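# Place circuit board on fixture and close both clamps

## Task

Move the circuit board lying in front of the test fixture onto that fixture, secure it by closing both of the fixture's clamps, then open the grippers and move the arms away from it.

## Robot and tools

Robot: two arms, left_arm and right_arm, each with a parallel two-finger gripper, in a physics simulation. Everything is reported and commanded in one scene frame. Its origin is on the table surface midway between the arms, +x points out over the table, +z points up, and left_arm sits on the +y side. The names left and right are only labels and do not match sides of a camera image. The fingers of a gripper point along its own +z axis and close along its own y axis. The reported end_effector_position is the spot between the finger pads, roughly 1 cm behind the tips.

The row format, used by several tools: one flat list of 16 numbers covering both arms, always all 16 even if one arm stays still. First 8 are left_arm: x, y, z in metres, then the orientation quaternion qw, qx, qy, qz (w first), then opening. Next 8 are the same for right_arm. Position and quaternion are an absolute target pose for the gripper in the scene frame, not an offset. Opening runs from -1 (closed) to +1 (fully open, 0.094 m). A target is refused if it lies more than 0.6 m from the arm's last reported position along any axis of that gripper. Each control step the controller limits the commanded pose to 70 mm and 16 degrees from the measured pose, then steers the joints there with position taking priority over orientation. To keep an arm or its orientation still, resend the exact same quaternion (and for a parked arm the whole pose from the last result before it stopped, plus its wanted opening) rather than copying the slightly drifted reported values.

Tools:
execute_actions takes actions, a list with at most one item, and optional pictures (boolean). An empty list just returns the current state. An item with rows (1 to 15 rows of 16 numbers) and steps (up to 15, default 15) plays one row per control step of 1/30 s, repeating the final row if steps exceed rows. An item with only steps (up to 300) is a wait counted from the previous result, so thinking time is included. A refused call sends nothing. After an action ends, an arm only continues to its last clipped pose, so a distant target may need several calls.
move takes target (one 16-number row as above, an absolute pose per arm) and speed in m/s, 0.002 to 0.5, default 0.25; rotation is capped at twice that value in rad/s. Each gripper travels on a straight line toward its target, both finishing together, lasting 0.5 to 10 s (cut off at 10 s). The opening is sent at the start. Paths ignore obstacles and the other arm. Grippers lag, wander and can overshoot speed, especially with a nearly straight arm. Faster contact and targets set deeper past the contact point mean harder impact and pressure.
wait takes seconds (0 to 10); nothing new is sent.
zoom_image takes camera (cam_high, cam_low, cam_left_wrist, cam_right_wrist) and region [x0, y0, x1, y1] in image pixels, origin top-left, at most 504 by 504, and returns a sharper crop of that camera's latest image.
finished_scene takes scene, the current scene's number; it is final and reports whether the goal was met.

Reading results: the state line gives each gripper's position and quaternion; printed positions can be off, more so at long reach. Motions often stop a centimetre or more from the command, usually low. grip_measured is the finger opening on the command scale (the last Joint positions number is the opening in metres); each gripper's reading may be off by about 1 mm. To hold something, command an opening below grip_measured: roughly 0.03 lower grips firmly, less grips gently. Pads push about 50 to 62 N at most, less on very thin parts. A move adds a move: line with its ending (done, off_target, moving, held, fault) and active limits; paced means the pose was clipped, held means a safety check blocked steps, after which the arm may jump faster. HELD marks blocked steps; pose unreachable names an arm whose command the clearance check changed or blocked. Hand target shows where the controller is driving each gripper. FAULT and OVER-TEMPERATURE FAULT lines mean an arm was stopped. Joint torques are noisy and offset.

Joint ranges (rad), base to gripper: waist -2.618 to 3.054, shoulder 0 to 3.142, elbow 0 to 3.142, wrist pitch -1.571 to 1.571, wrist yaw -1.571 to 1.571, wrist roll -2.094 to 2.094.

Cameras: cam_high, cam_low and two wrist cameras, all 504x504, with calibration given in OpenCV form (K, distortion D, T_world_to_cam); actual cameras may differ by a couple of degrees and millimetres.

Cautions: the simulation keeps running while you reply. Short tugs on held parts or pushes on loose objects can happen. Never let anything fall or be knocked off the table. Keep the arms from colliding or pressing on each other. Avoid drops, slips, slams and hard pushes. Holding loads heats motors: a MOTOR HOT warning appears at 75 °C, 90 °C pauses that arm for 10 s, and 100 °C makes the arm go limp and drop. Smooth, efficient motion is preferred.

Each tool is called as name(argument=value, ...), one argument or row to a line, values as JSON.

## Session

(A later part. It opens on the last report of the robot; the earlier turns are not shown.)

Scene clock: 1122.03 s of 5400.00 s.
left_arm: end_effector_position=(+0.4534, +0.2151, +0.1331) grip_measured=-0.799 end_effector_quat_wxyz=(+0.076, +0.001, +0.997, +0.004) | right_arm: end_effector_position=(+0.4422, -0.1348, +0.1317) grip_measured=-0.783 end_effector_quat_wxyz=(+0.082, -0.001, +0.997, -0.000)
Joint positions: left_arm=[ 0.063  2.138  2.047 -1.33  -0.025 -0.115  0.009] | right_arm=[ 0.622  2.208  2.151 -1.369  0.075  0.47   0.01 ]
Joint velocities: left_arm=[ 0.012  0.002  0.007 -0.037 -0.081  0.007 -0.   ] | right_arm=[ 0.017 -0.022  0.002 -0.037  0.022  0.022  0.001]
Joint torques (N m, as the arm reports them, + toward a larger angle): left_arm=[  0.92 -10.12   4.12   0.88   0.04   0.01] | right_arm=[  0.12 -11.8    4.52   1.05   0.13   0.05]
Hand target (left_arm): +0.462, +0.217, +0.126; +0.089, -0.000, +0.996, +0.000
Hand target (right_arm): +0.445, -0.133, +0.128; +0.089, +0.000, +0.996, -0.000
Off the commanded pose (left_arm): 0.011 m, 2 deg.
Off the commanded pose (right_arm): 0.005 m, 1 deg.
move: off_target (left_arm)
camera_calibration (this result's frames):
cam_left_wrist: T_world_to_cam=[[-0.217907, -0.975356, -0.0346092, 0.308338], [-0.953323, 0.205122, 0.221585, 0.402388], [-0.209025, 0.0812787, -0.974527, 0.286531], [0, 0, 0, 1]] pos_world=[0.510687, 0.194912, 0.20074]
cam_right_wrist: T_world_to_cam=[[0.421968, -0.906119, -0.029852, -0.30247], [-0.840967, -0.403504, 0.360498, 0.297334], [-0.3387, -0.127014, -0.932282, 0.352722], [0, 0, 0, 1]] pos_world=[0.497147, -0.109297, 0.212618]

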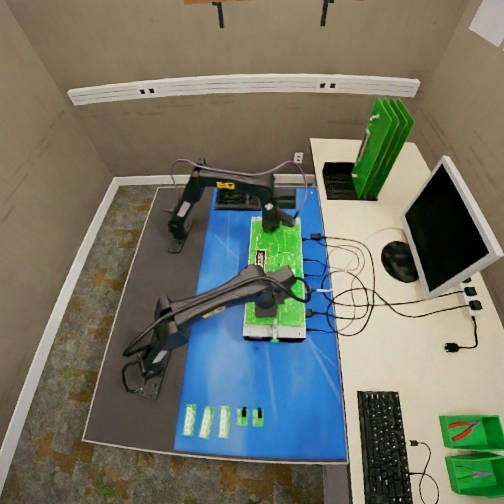

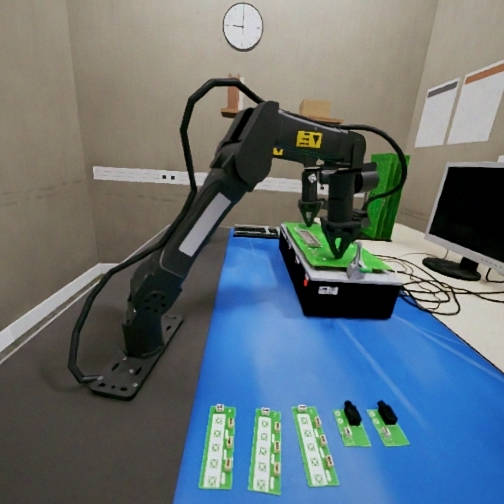

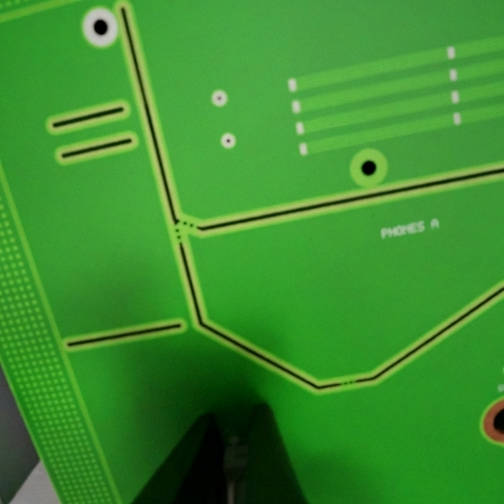

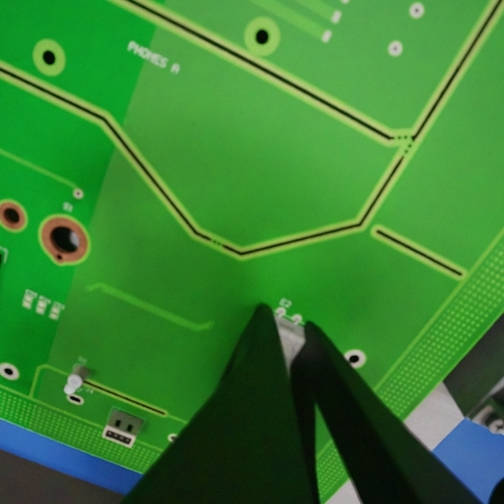

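move(
  target=[0.455,0.216,0.13,0.09,0,0.996,0,-0.4,0.443,-0.134,0.13,0.09,0,0.996,0,-0.4],
)

move(
  target=[0.455,0.216,0.235,0.14,0,0.99,0,-0.4,0.443,-0.134,0.235,0.14,0,0.99,0,-0.4],
  speed=0.12,
)

move(
  target=[0.45,0.32,0.235,0.14,0,0.99,0,-0.4,0.443,-0.243,0.235,0.14,0,0.99,0,-0.4],
  speed=0.2,
)

zoom_image(
  camera="cam_left_wrist",
  region=[310,40,420,120],
)

zoom_image(
  camera="cam_right_wrist",
  region=[50,260,190,360],
)

Scene clock: 1129.67 s of 5400.00 s.
left_arm: end_effector_position=(+0.4556, +0.2156, +0.1341) grip_measured=-0.402 end_effector_quat_wxyz=(+0.090, +0.001, +0.996, +0.004) | right_arm: end_effector_position=(+0.4461, -0.1326, +0.1321) grip_measured=-0.402 end_effector_quat_wxyz=(+0.090, -0.000, +0.996, +0.005)
Joint positions: left_arm=[ 0.063  2.116  2.011 -1.289 -0.029 -0.115  0.028] | right_arm=[ 0.622  2.206  2.148 -1.348  0.074  0.47   0.028]
Joint velocities: left_arm=[ 0.002  0.002 -0.002  0.007 -0.022 -0.051  0.   ] | right_arm=[ 0.007 -0.032 -0.046  0.051 -0.081  0.007  0.   ]
Joint torques (N m, as the arm reports them, + toward a larger angle): left_arm=[  0.42 -10.37   4.58   0.56   0.11  -0.02] | right_arm=[  0.1  -12.57   4.54   0.79   0.18   0.07]
Hand target (left_arm): +0.455, +0.216, +0.130; +0.090, -0.000, +0.996, +0.000
Hand target (right_arm): +0.443, -0.134, +0.130; +0.090, +0.000, +0.996, +0.000
Off the commanded pose (left_arm): 0.004 m, 0 deg.
Off the commanded pose (right_arm): 0.004 m, 1 deg.
After step 90, 3.90 s passed at rest.
move: done
camera_calibration (this result's frames):
cam_left_wrist: T_world_to_cam=[[-0.216266, -0.975472, -0.0410355, 0.309392], [-0.959153, 0.204423, 0.195543, 0.410435], [-0.182358, 0.0816487, -0.979836, 0.276316], [0, 0, 0, 1]] pos_world=[0.510969, 0.19534, 0.203183]
cam_right_wrist: T_world_to_cam=[[0.422635, -0.905744, -0.031746, -0.302072], [-0.846673, -0.407082, 0.34268, 0.305773], [-0.323304, -0.11795, -0.938916, 0.349884], [0, 0, 0, 1]] pos_world=[0.499674, -0.107856, 0.21414]

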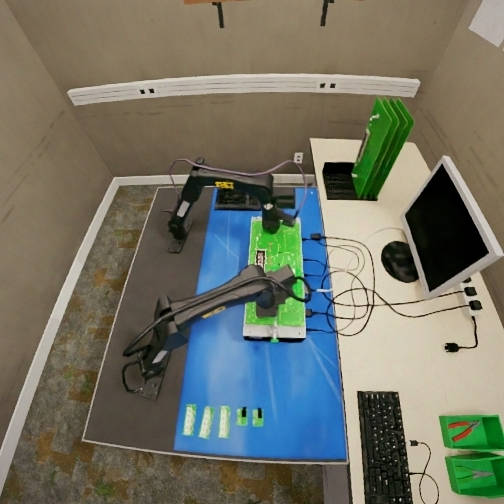

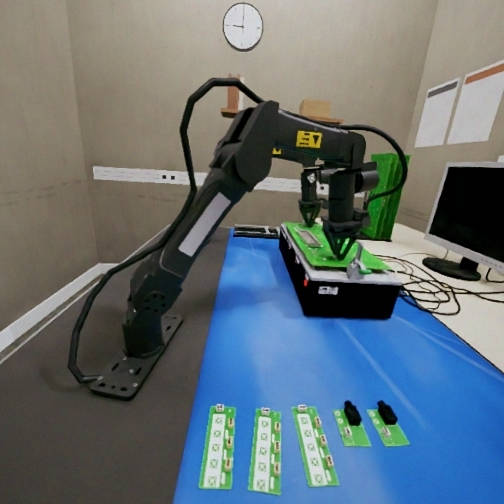

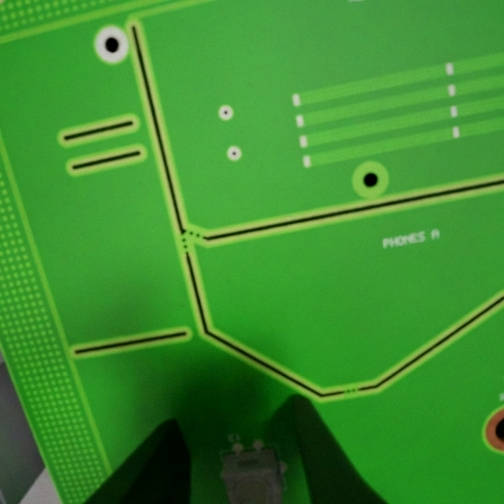

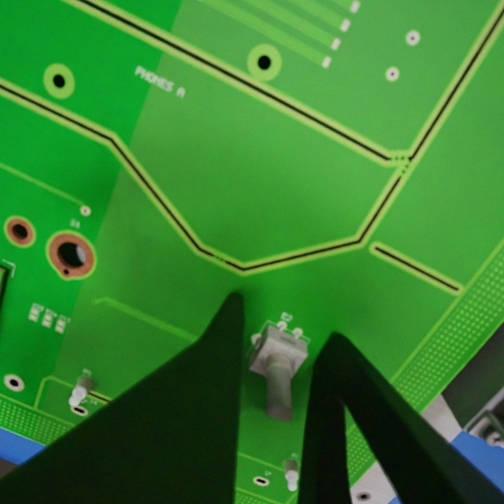

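Scene clock: 1131.03 s of 5400.00 s.
left_arm: end_effector_position=(+0.4575, +0.2153, +0.2339) grip_measured=-0.402 end_effector_quat_wxyz=(+0.157, +0.000, +0.988, -0.004) | right_arm: end_effector_position=(+0.4458, -0.1342, +0.2165) grip_measured=-0.402 end_effector_quat_wxyz=(+0.151, -0.002, +0.988, +0.012)
Joint positions: left_arm=[ 0.063  2.116  2.398 -1.538 -0.029 -0.115  0.028] | right_arm=[ 0.637  2.196  2.457 -1.552  0.119  0.47   0.028]
Joint velocities: left_arm=[-0.022 -0.007 -0.007  0.081 -0.051  0.007 -0.001] | right_arm=[-0.012  0.002  0.002 -0.007 -0.022 -0.007 -0.002]
Joint torques (N m, as the arm reports them, + toward a larger angle): left_arm=[-0.17 -9.26  7.02  0.49 -0.07 -0.08] | right_arm=[  0.44 -12.6    8.37   0.83   0.24   0.08]
Hand target (left_arm): +0.456, +0.216, +0.235; +0.154, -0.000, +0.988, -0.001
Hand target (right_arm): +0.444, -0.134, +0.235; +0.172, -0.001, +0.985, +0.017
Off the commanded pose (left_arm): 0.003 m, 2 deg.
Off the commanded pose (right_arm): 0.019 m, 2 deg.
joint sent to its limit (left arm) — the command would take joint 4 (wrist pitch) past its lower limit, so that joint was sent only as far as its limit.
joint sent to its limit (right arm) — the command would take joint 4 (wrist pitch) past its lower limit, so that joint was sent only as far as its limit.
move: off_target (right_arm)
camera_calibration (this result's frames):
cam_left_wrist: T_world_to_cam=[[-0.20975, -0.976255, -0.0541344, 0.313931], [-0.976624, 0.206524, 0.0596124, 0.432113], [-0.0470169, 0.0653727, -0.996753, 0.320104], [0, 0, 0, 1]] pos_world=[0.502909, 0.196309, 0.3103]
cam_right_wrist: T_world_to_cam=[[0.428157, -0.903674, 0.00744268, -0.311426], [-0.880187, -0.415133, 0.230078, 0.314124], [-0.204826, -0.10506, -0.973144, 0.385171], [0, 0, 0, 1]] pos_world=[0.48872, -0.110558, 0.304872]

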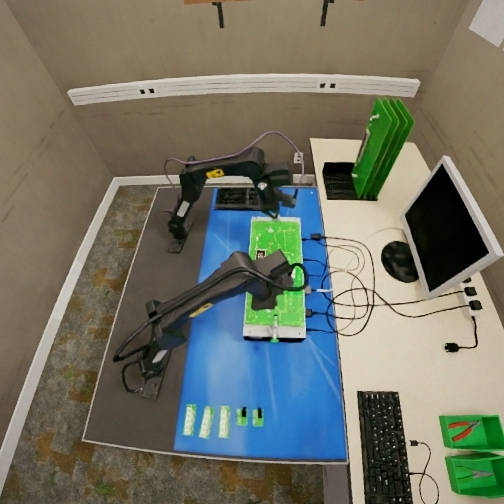

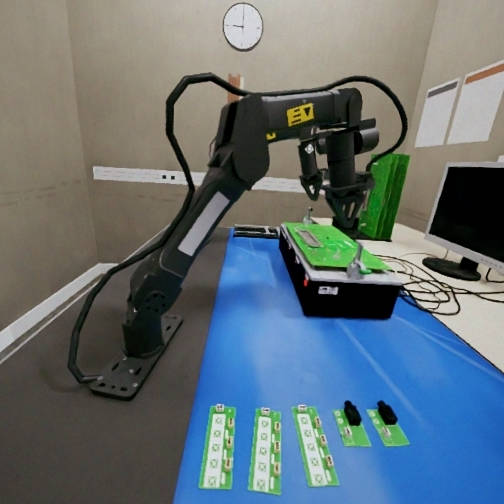

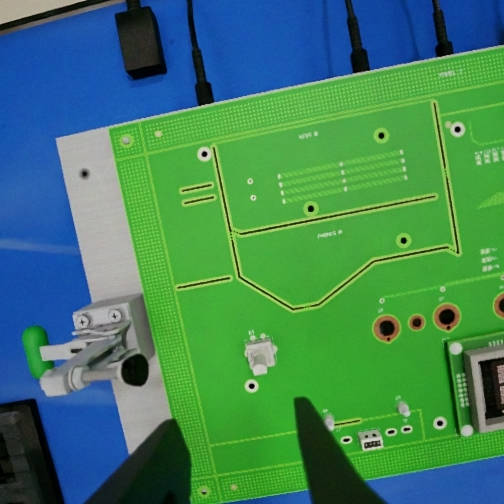

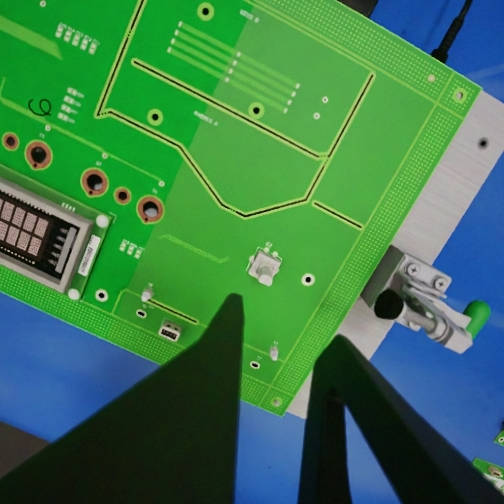

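Scene clock: 1132.13 s of 5400.00 s.
left_arm: end_effector_position=(+0.4555, +0.3252, +0.2339) grip_measured=-0.402 end_effector_quat_wxyz=(+0.157, -0.007, +0.988, +0.007) | right_arm: end_effector_position=(+0.4484, -0.2460, +0.2336) grip_measured=-0.402 end_effector_quat_wxyz=(+0.142, +0.008, +0.990, -0.005)
Joint positions: left_arm=[ 0.329  2.116  2.398 -1.539  0.029  0.127  0.028] | right_arm=[ 0.384  2.045  2.296 -1.546  0.078  0.244  0.028]
Joint velocities: left_arm=[ 0.012  0.007  0.012 -0.007  0.007  0.081  0.   ] | right_arm=[ 0.012 -0.002  0.012  0.037 -0.037 -0.022  0.   ]
Joint torques (N m, as the arm reports them, + toward a larger angle): left_arm=[ -0.45 -10.68   4.62   0.52   0.11   0.04] | right_arm=[  0.16 -11.31   4.56   0.89  -0.08  -0.02]
Hand target (left_arm): +0.448, +0.320, +0.235; +0.148, +0.000, +0.989, +0.001
Hand target (right_arm): +0.442, -0.244, +0.235; +0.138, -0.000, +0.990, -0.000
Off the commanded pose (left_arm): 0.008 m, 2 deg.
Off the commanded pose (right_arm): 0.006 m, 1 deg.
joint sent to its limit (left arm) — the command would take joint 4 (wrist pitch) past its lower limit, so that joint was sent only as far as its limit.
move: done
camera_calibration (this result's frames):
cam_left_wrist: T_world_to_cam=[[-0.191754, -0.978678, -0.0736168, 0.417892], [-0.980178, 0.18716, 0.064972, 0.414129], [-0.0498085, 0.0846163, -0.995168, 0.307384], [0, 0, 0, 1]] pos_world=[0.501363, 0.305464, 0.309756]
cam_right_wrist: T_world_to_cam=[[0.40597, -0.91346, 0.0279033, -0.410943], [-0.885777, -0.385785, 0.258012, 0.2693], [-0.224919, -0.129461, -0.965739, 0.3919], [0, 0, 0, 1]] pos_world=[0.493515, -0.220753, 0.320457]

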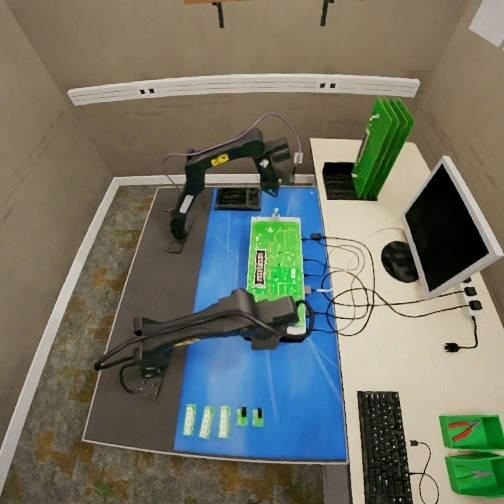

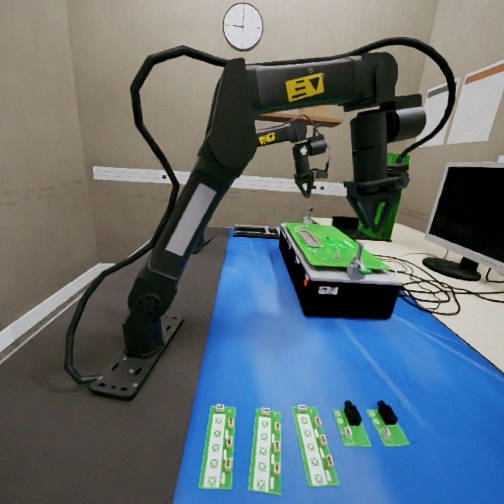

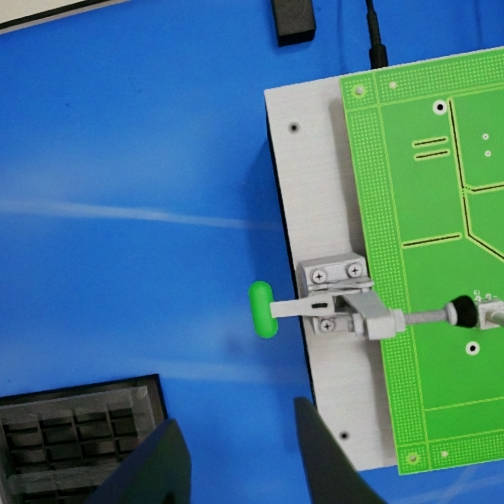

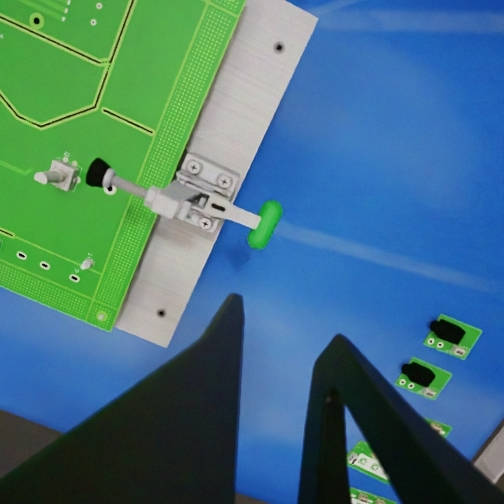

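Region (310, 40, 420, 120) of cam_left_wrist's 504x504 image, scaled by 4.582, with more detail than that image has; it fills the top 367 rows of this view, and the rest is white.

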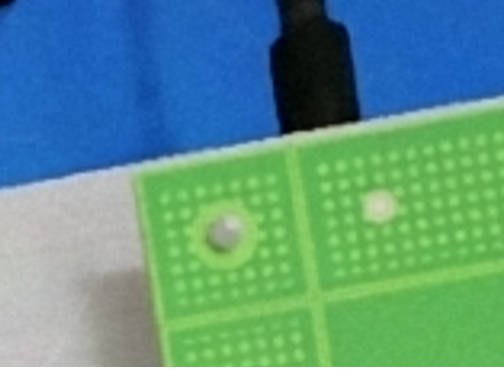

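Region (50, 260, 190, 360) of cam_right_wrist's 504x504 image, scaled by 3.600, with more detail than that image has; it fills the top 360 rows of this view, and the rest is white.

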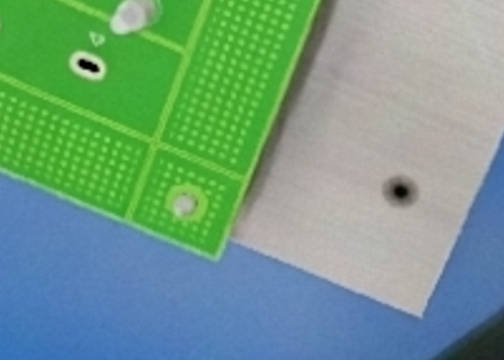

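move(
  target=[0.45,0.322,0.13,0.085,0,0.996,0,-0.4,0.443,-0.242,0.13,0.085,0,0.996,0,-0.4],
  speed=0.12,
)

move(
  target=[0.45,0.322,0.13,0.085,0,0.996,0,-0.9,0.443,-0.242,0.13,0.085,0,0.996,0,-0.88],
)

move(
  target=[0.45,0.312,0.18,0.085,0,0.985,0.1,-0.9,0.443,-0.232,0.18,0.085,0,0.985,-0.1,-0.88],
  speed=0.06,
)

move(
  target=[0.45,0.27,0.205,0.09,0,0.98,0.15,-0.9,0.443,-0.19,0.205,0.09,0,0.98,-0.15,-0.88],
  speed=0.05,
)

Scene clock: 1144.37 s of 5400.00 s.
left_arm: end_effector_position=(+0.4472, +0.3239, +0.1280) grip_measured=-0.402 end_effector_quat_wxyz=(+0.077, -0.006, +0.997, -0.004) | right_arm: end_effector_position=(+0.4431, -0.2433, +0.1270) grip_measured=-0.402 end_effector_quat_wxyz=(+0.080, +0.002, +0.997, -0.009)
Joint positions: left_arm=[ 0.329  2.11   1.983 -1.292  0.029  0.132  0.028] | right_arm=[ 0.384  2.029  1.856 -1.246  0.056  0.239  0.028]
Joint velocities: left_arm=[-0.002  0.012  0.002  0.022 -0.066  0.066 -0.   ] | right_arm=[-0.007  0.007 -0.012  0.007 -0.007 -0.022  0.   ]
Joint torques (N m, as the arm reports them, + toward a larger angle): left_arm=[ -0.62 -11.07   5.42   0.59   0.01   0.04] | right_arm=[ -0.29 -11.54   5.33   0.8   -0.11  -0.06]
Hand target (left_arm): +0.449, +0.322, +0.129; +0.085, +0.000, +0.996, -0.001
Hand target (right_arm): +0.442, -0.242, +0.130; +0.085, -0.001, +0.996, -0.001
Off the commanded pose (left_arm): 0.004 m, 1 deg.
Off the commanded pose (right_arm): 0.003 m, 1 deg.
After step 90, 7.83 s passed at rest.
move: done
camera_calibration (this result's frames):
cam_left_wrist: T_world_to_cam=[[-0.204047, -0.97877, -0.0193554, 0.405822], [-0.956641, 0.195158, 0.21622, 0.380631], [-0.207852, 0.0626352, -0.976153, 0.277111], [0, 0, 0, 1]] pos_world=[0.504532, 0.305566, 0.196058]
cam_right_wrist: T_world_to_cam=[[0.415126, -0.909636, -0.0152338, -0.400935], [-0.842826, -0.390832, 0.369994, 0.258675], [-0.342513, -0.140755, -0.928909, 0.332731], [0, 0, 0, 1]] pos_world=[0.498422, -0.216773, 0.207261]

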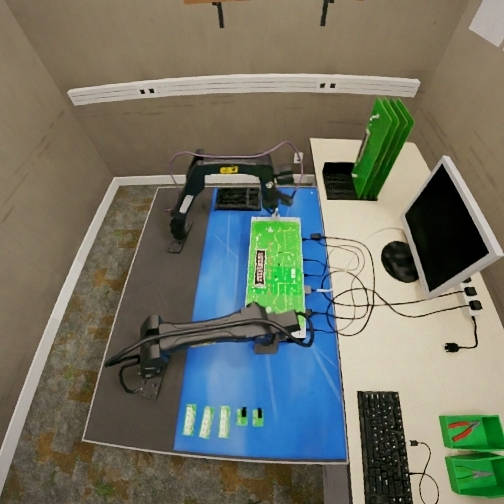

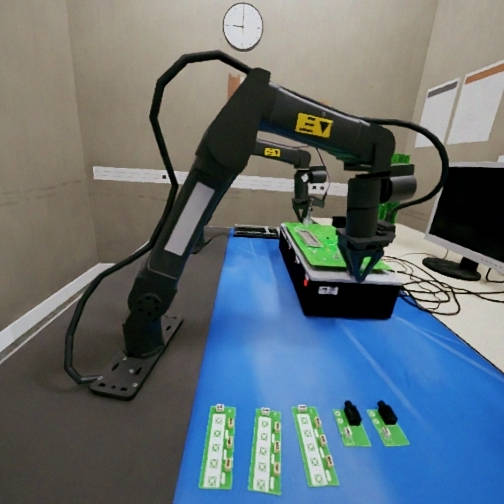

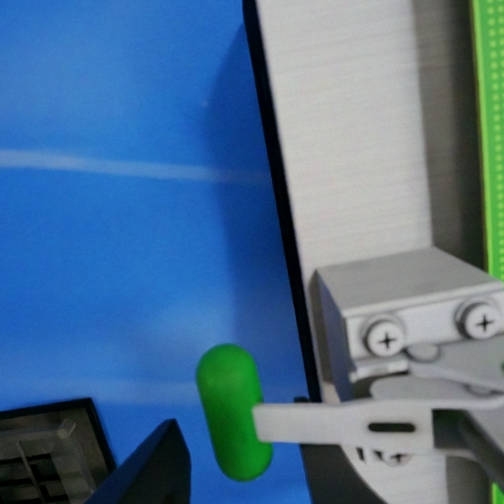

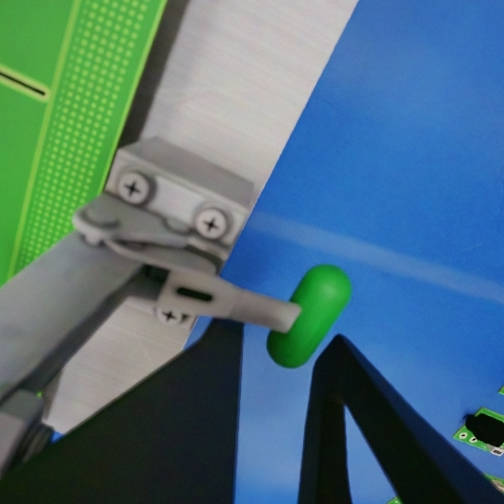

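Scene clock: 1145.07 s of 5400.00 s.
left_arm: end_effector_position=(+0.4474, +0.3208, +0.1281) grip_measured=-0.815 end_effector_quat_wxyz=(+0.077, -0.004, +0.997, -0.009) | right_arm: end_effector_position=(+0.4431, -0.2418, +0.1270) grip_measured=-0.839 end_effector_quat_wxyz=(+0.080, +0.002, +0.997, -0.006)
Joint positions: left_arm=[ 0.326  2.11   1.983 -1.293  0.04   0.132  0.009] | right_arm=[ 0.385  2.029  1.856 -1.245  0.05   0.239  0.008]
Joint velocities: left_arm=[ 0.012  0.002  0.012 -0.037 -0.051  0.007 -0.   ] | right_arm=[ 0.017  0.012 -0.002  0.007 -0.037 -0.022 -0.001]
Joint torques (N m, as the arm reports them, + toward a larger angle): left_arm=[ -0.34 -10.34   5.99   0.57  -0.12   0.05] | right_arm=[ -0.4  -11.08   5.99   0.8   -0.08  -0.05]
Hand target (left_arm): +0.450, +0.322, +0.130; +0.085, -0.000, +0.996, -0.000
Hand target (right_arm): +0.443, -0.242, +0.130; +0.085, +0.000, +0.996, -0.000
Off the commanded pose (left_arm): 0.003 m, 1 deg.
Off the commanded pose (right_arm): 0.003 m, 1 deg.
move: done
camera_calibration (this result's frames):
cam_left_wrist: T_world_to_cam=[[-0.208593, -0.977959, -0.00924323, 0.40333], [-0.955884, 0.201867, 0.213391, 0.379324], [-0.206822, 0.0533473, -0.976923, 0.280007], [0, 0, 0, 1]] pos_world=[0.504633, 0.30293, 0.196329]
cam_right_wrist: T_world_to_cam=[[0.416665, -0.908821, -0.020868, -0.399392], [-0.842182, -0.394551, 0.367503, 0.258417], [-0.342227, -0.135551, -0.929788, 0.334196], [0, 0, 0, 1]] pos_world=[0.498418, -0.215716, 0.207428]

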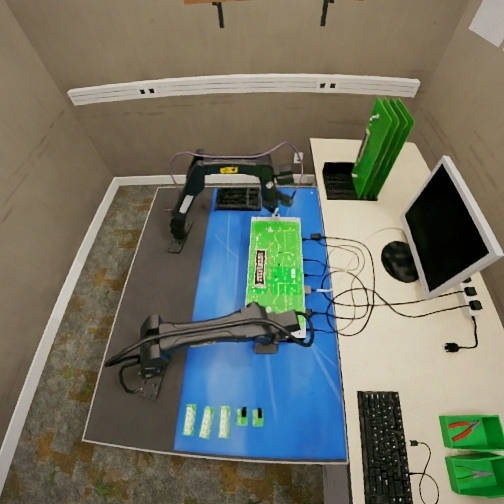

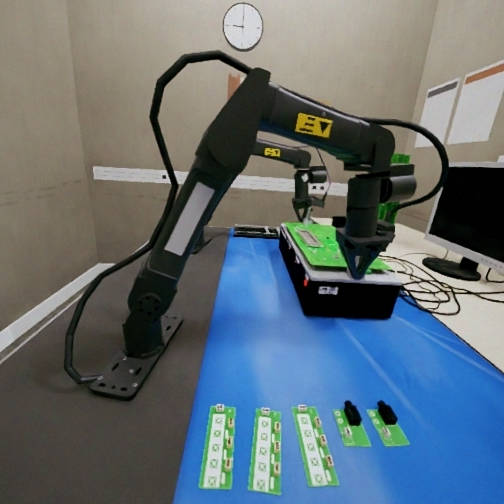

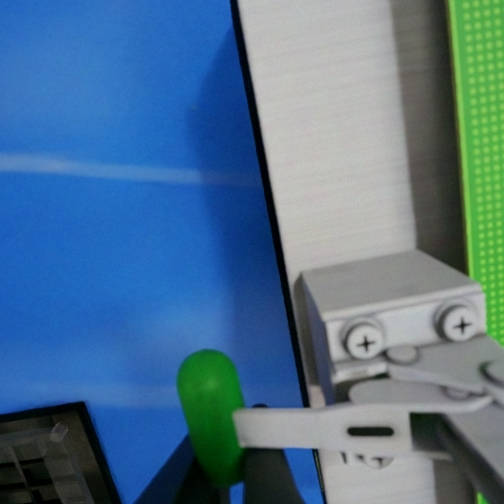

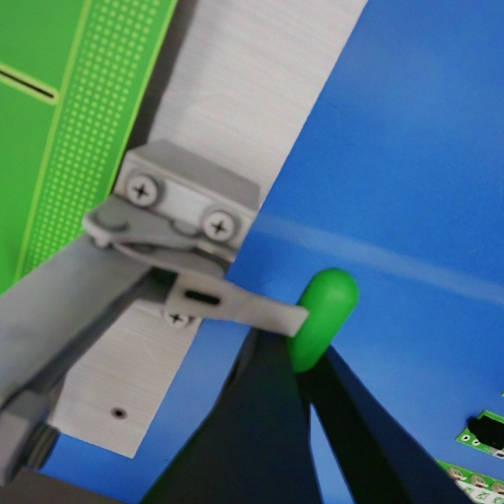

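Scene clock: 1147.17 s of 5400.00 s.
left_arm: end_effector_position=(+0.4471, +0.3224, +0.1547) grip_measured=-0.815 end_effector_quat_wxyz=(+0.055, +0.002, +0.992, +0.112) | right_arm: end_effector_position=(+0.4425, -0.2433, +0.1506) grip_measured=-0.838 end_effector_quat_wxyz=(+0.055, -0.003, +0.991, -0.119)
Joint positions: left_arm=[ 0.226  2.159  2.155 -1.443 -0.219  0.062  0.009] | right_arm=[ 0.47   2.176  2.164 -1.529  0.261  0.313  0.008]
Joint velocities: left_arm=[-0.002 -0.007  0.007 -0.051 -0.037 -0.007  0.   ] | right_arm=[-0.007 -0.007  0.012  0.007  0.022 -0.007 -0.   ]
Joint torques (N m, as the arm reports them, + toward a larger angle): left_arm=[ -1.37 -12.34   9.84   0.13   0.1   -0.16] | right_arm=[  0.97 -13.74  10.8    0.28  -0.01   0.11]
Hand target (left_arm): +0.450, +0.312, +0.180; +0.085, +0.000, +0.991, +0.100
Hand target (right_arm): +0.443, -0.232, +0.180; +0.088, -0.001, +0.991, -0.100
Off the commanded pose (left_arm): 0.027 m, 4 deg.
Off the commanded pose (right_arm): 0.031 m, 4 deg.
move: off_target (left_arm, right_arm)
camera_calibration (this result's frames):
cam_left_wrist: T_world_to_cam=[[-0.20886, -0.949055, -0.235951, 0.430928], [-0.945396, 0.134214, 0.297006, 0.377229], [-0.250207, 0.285099, -0.925265, 0.242604], [0, 0, 0, 1]] pos_world=[0.507336, 0.289178, 0.214111]
cam_right_wrist: T_world_to_cam=[[0.41254, -0.896065, 0.163949, -0.422875], [-0.823755, -0.290129, 0.487086, 0.247857], [-0.388895, -0.335996, -0.857827, 0.316846], [0, 0, 0, 1]] pos_world=[0.501846, -0.200554, 0.220401]

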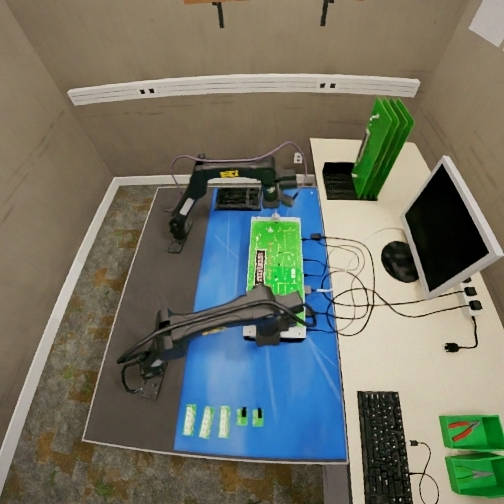

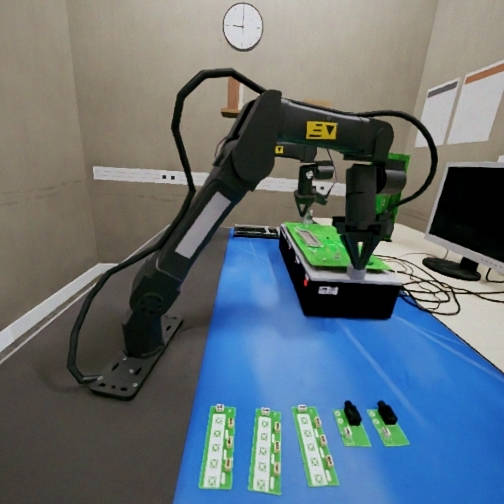

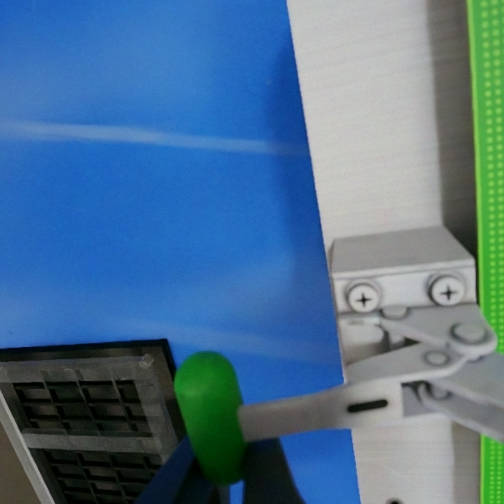

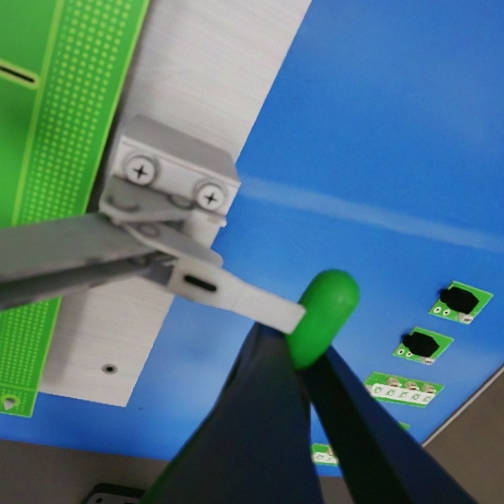

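Scene clock: 1149.20 s of 5400.00 s.
left_arm: end_effector_position=(+0.4472, +0.3045, +0.1826) grip_measured=-0.818 end_effector_quat_wxyz=(+0.065, -0.005, +0.977, +0.203) | right_arm: end_effector_position=(+0.4440, -0.2337, +0.1704) grip_measured=-0.838 end_effector_quat_wxyz=(+0.104, -0.003, +0.975, -0.197)
Joint positions: left_arm=[ 0.109  2.184  2.266 -1.548 -0.417 -0.061  0.009] | right_arm=[ 0.563  2.181  2.207 -1.563  0.448  0.403  0.008]
Joint velocities: left_arm=[-0.027  0.007 -0.002 -0.022 -0.066  0.022 -0.   ] | right_arm=[-0.012 -0.007 -0.002  0.051 -0.066 -0.037 -0.   ]
Joint torques (N m, as the arm reports them, + toward a larger angle): left_arm=[ -4.09 -12.89   9.32   0.28   0.77  -0.18] | right_arm=[  3.67 -14.32  12.66   0.49  -0.62   0.11]
Hand target (left_arm): +0.450, +0.271, +0.205; +0.105, +0.005, +0.983, +0.152
Hand target (right_arm): +0.441, -0.192, +0.205; +0.151, -0.016, +0.980, -0.130
Off the commanded pose (left_arm): 0.041 m, 7 deg.
Off the commanded pose (right_arm): 0.056 m, 6 deg.
joint sent to its limit (left arm) — the command would take joint 4 (wrist pitch) past its lower limit, so that joint was sent only as far as its limit.
joint sent to its limit (right arm) — the command would take joint 4 (wrist pitch) past its lower limit, so that joint was sent only as far as its limit.
move: off_target (left_arm, right_arm)
camera_calibration (this result's frames):
cam_left_wrist: T_world_to_cam=[[-0.18056, -0.894369, -0.409271, 0.422849], [-0.954419, 0.0587739, 0.292627, 0.399285], [-0.237662, 0.443453, -0.864214, 0.208534], [0, 0, 0, 1]] pos_world=[0.506995, 0.26224, 0.236436]
cam_right_wrist: T_world_to_cam=[[0.390579, -0.854332, 0.342877, -0.429148], [-0.868754, -0.218876, 0.444253, 0.286186], [-0.304492, -0.471392, -0.827692, 0.263383], [0, 0, 0, 1]] pos_world=[0.49644, -0.179839, 0.238006]

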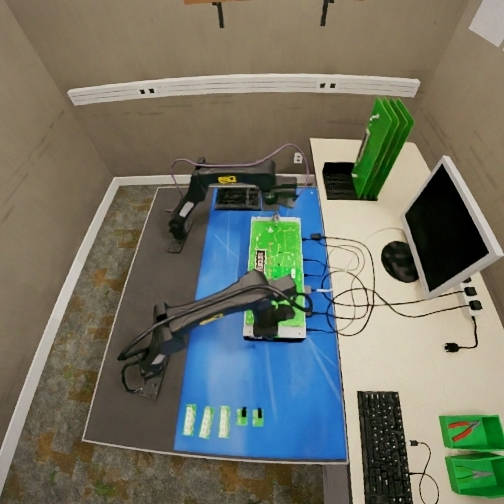

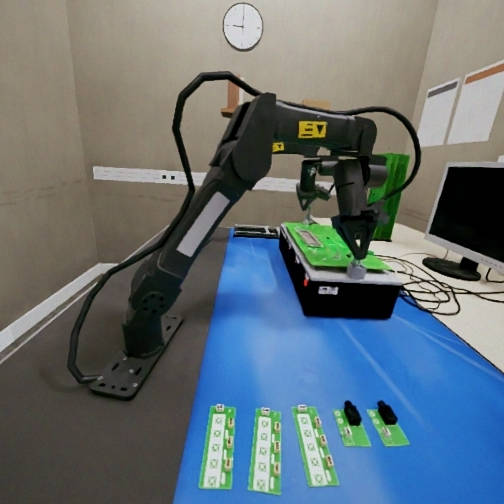

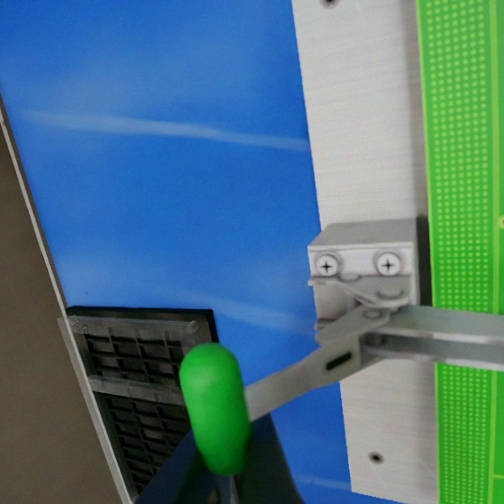

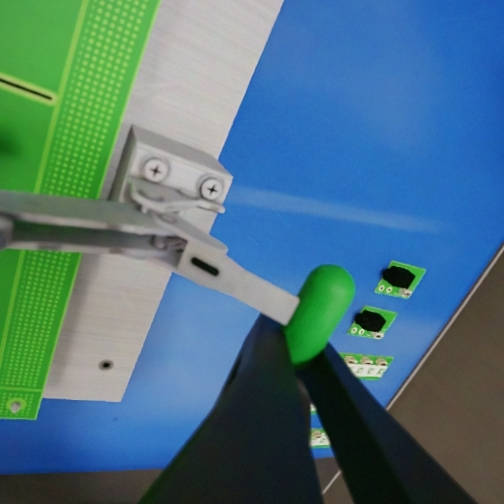

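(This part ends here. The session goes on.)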